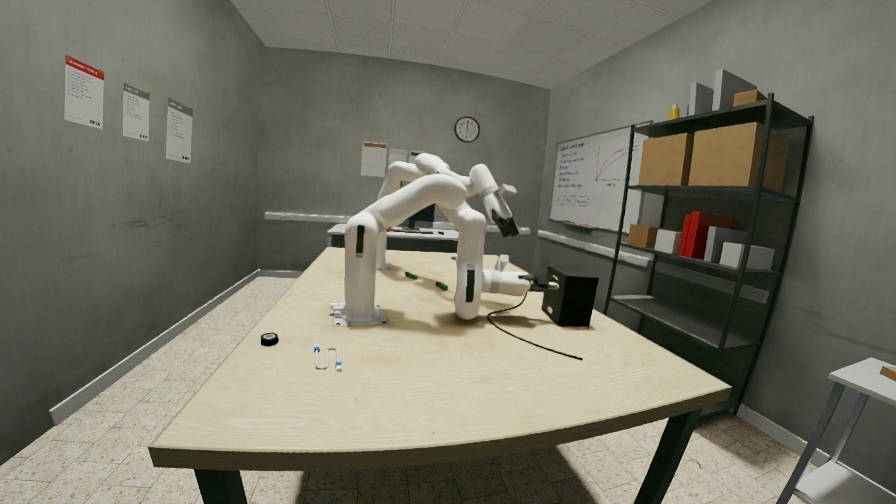

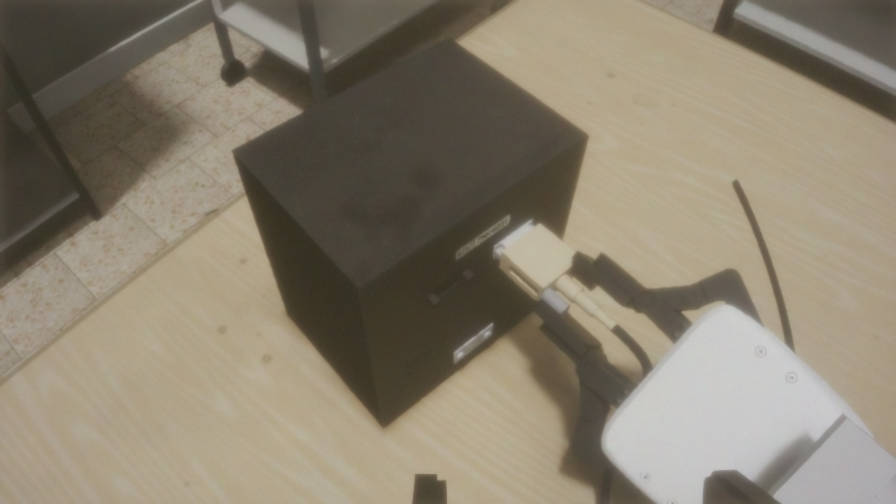

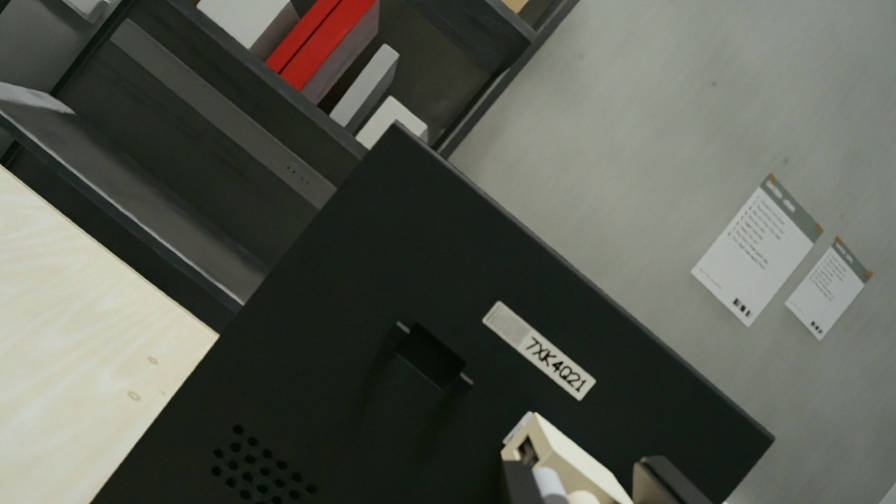

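Region (460, 200, 700, 350) of cam_left_wrist's 896x504 image, scaled by 2.100, with more detail than that image has; it fills the top 315 rows of this view, and the rest is white.

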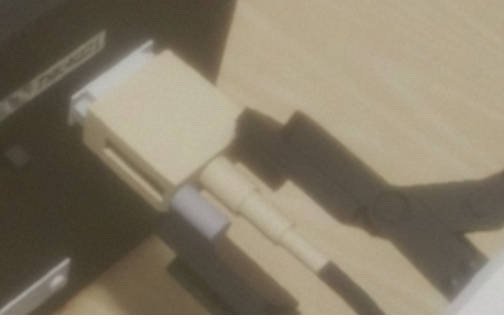

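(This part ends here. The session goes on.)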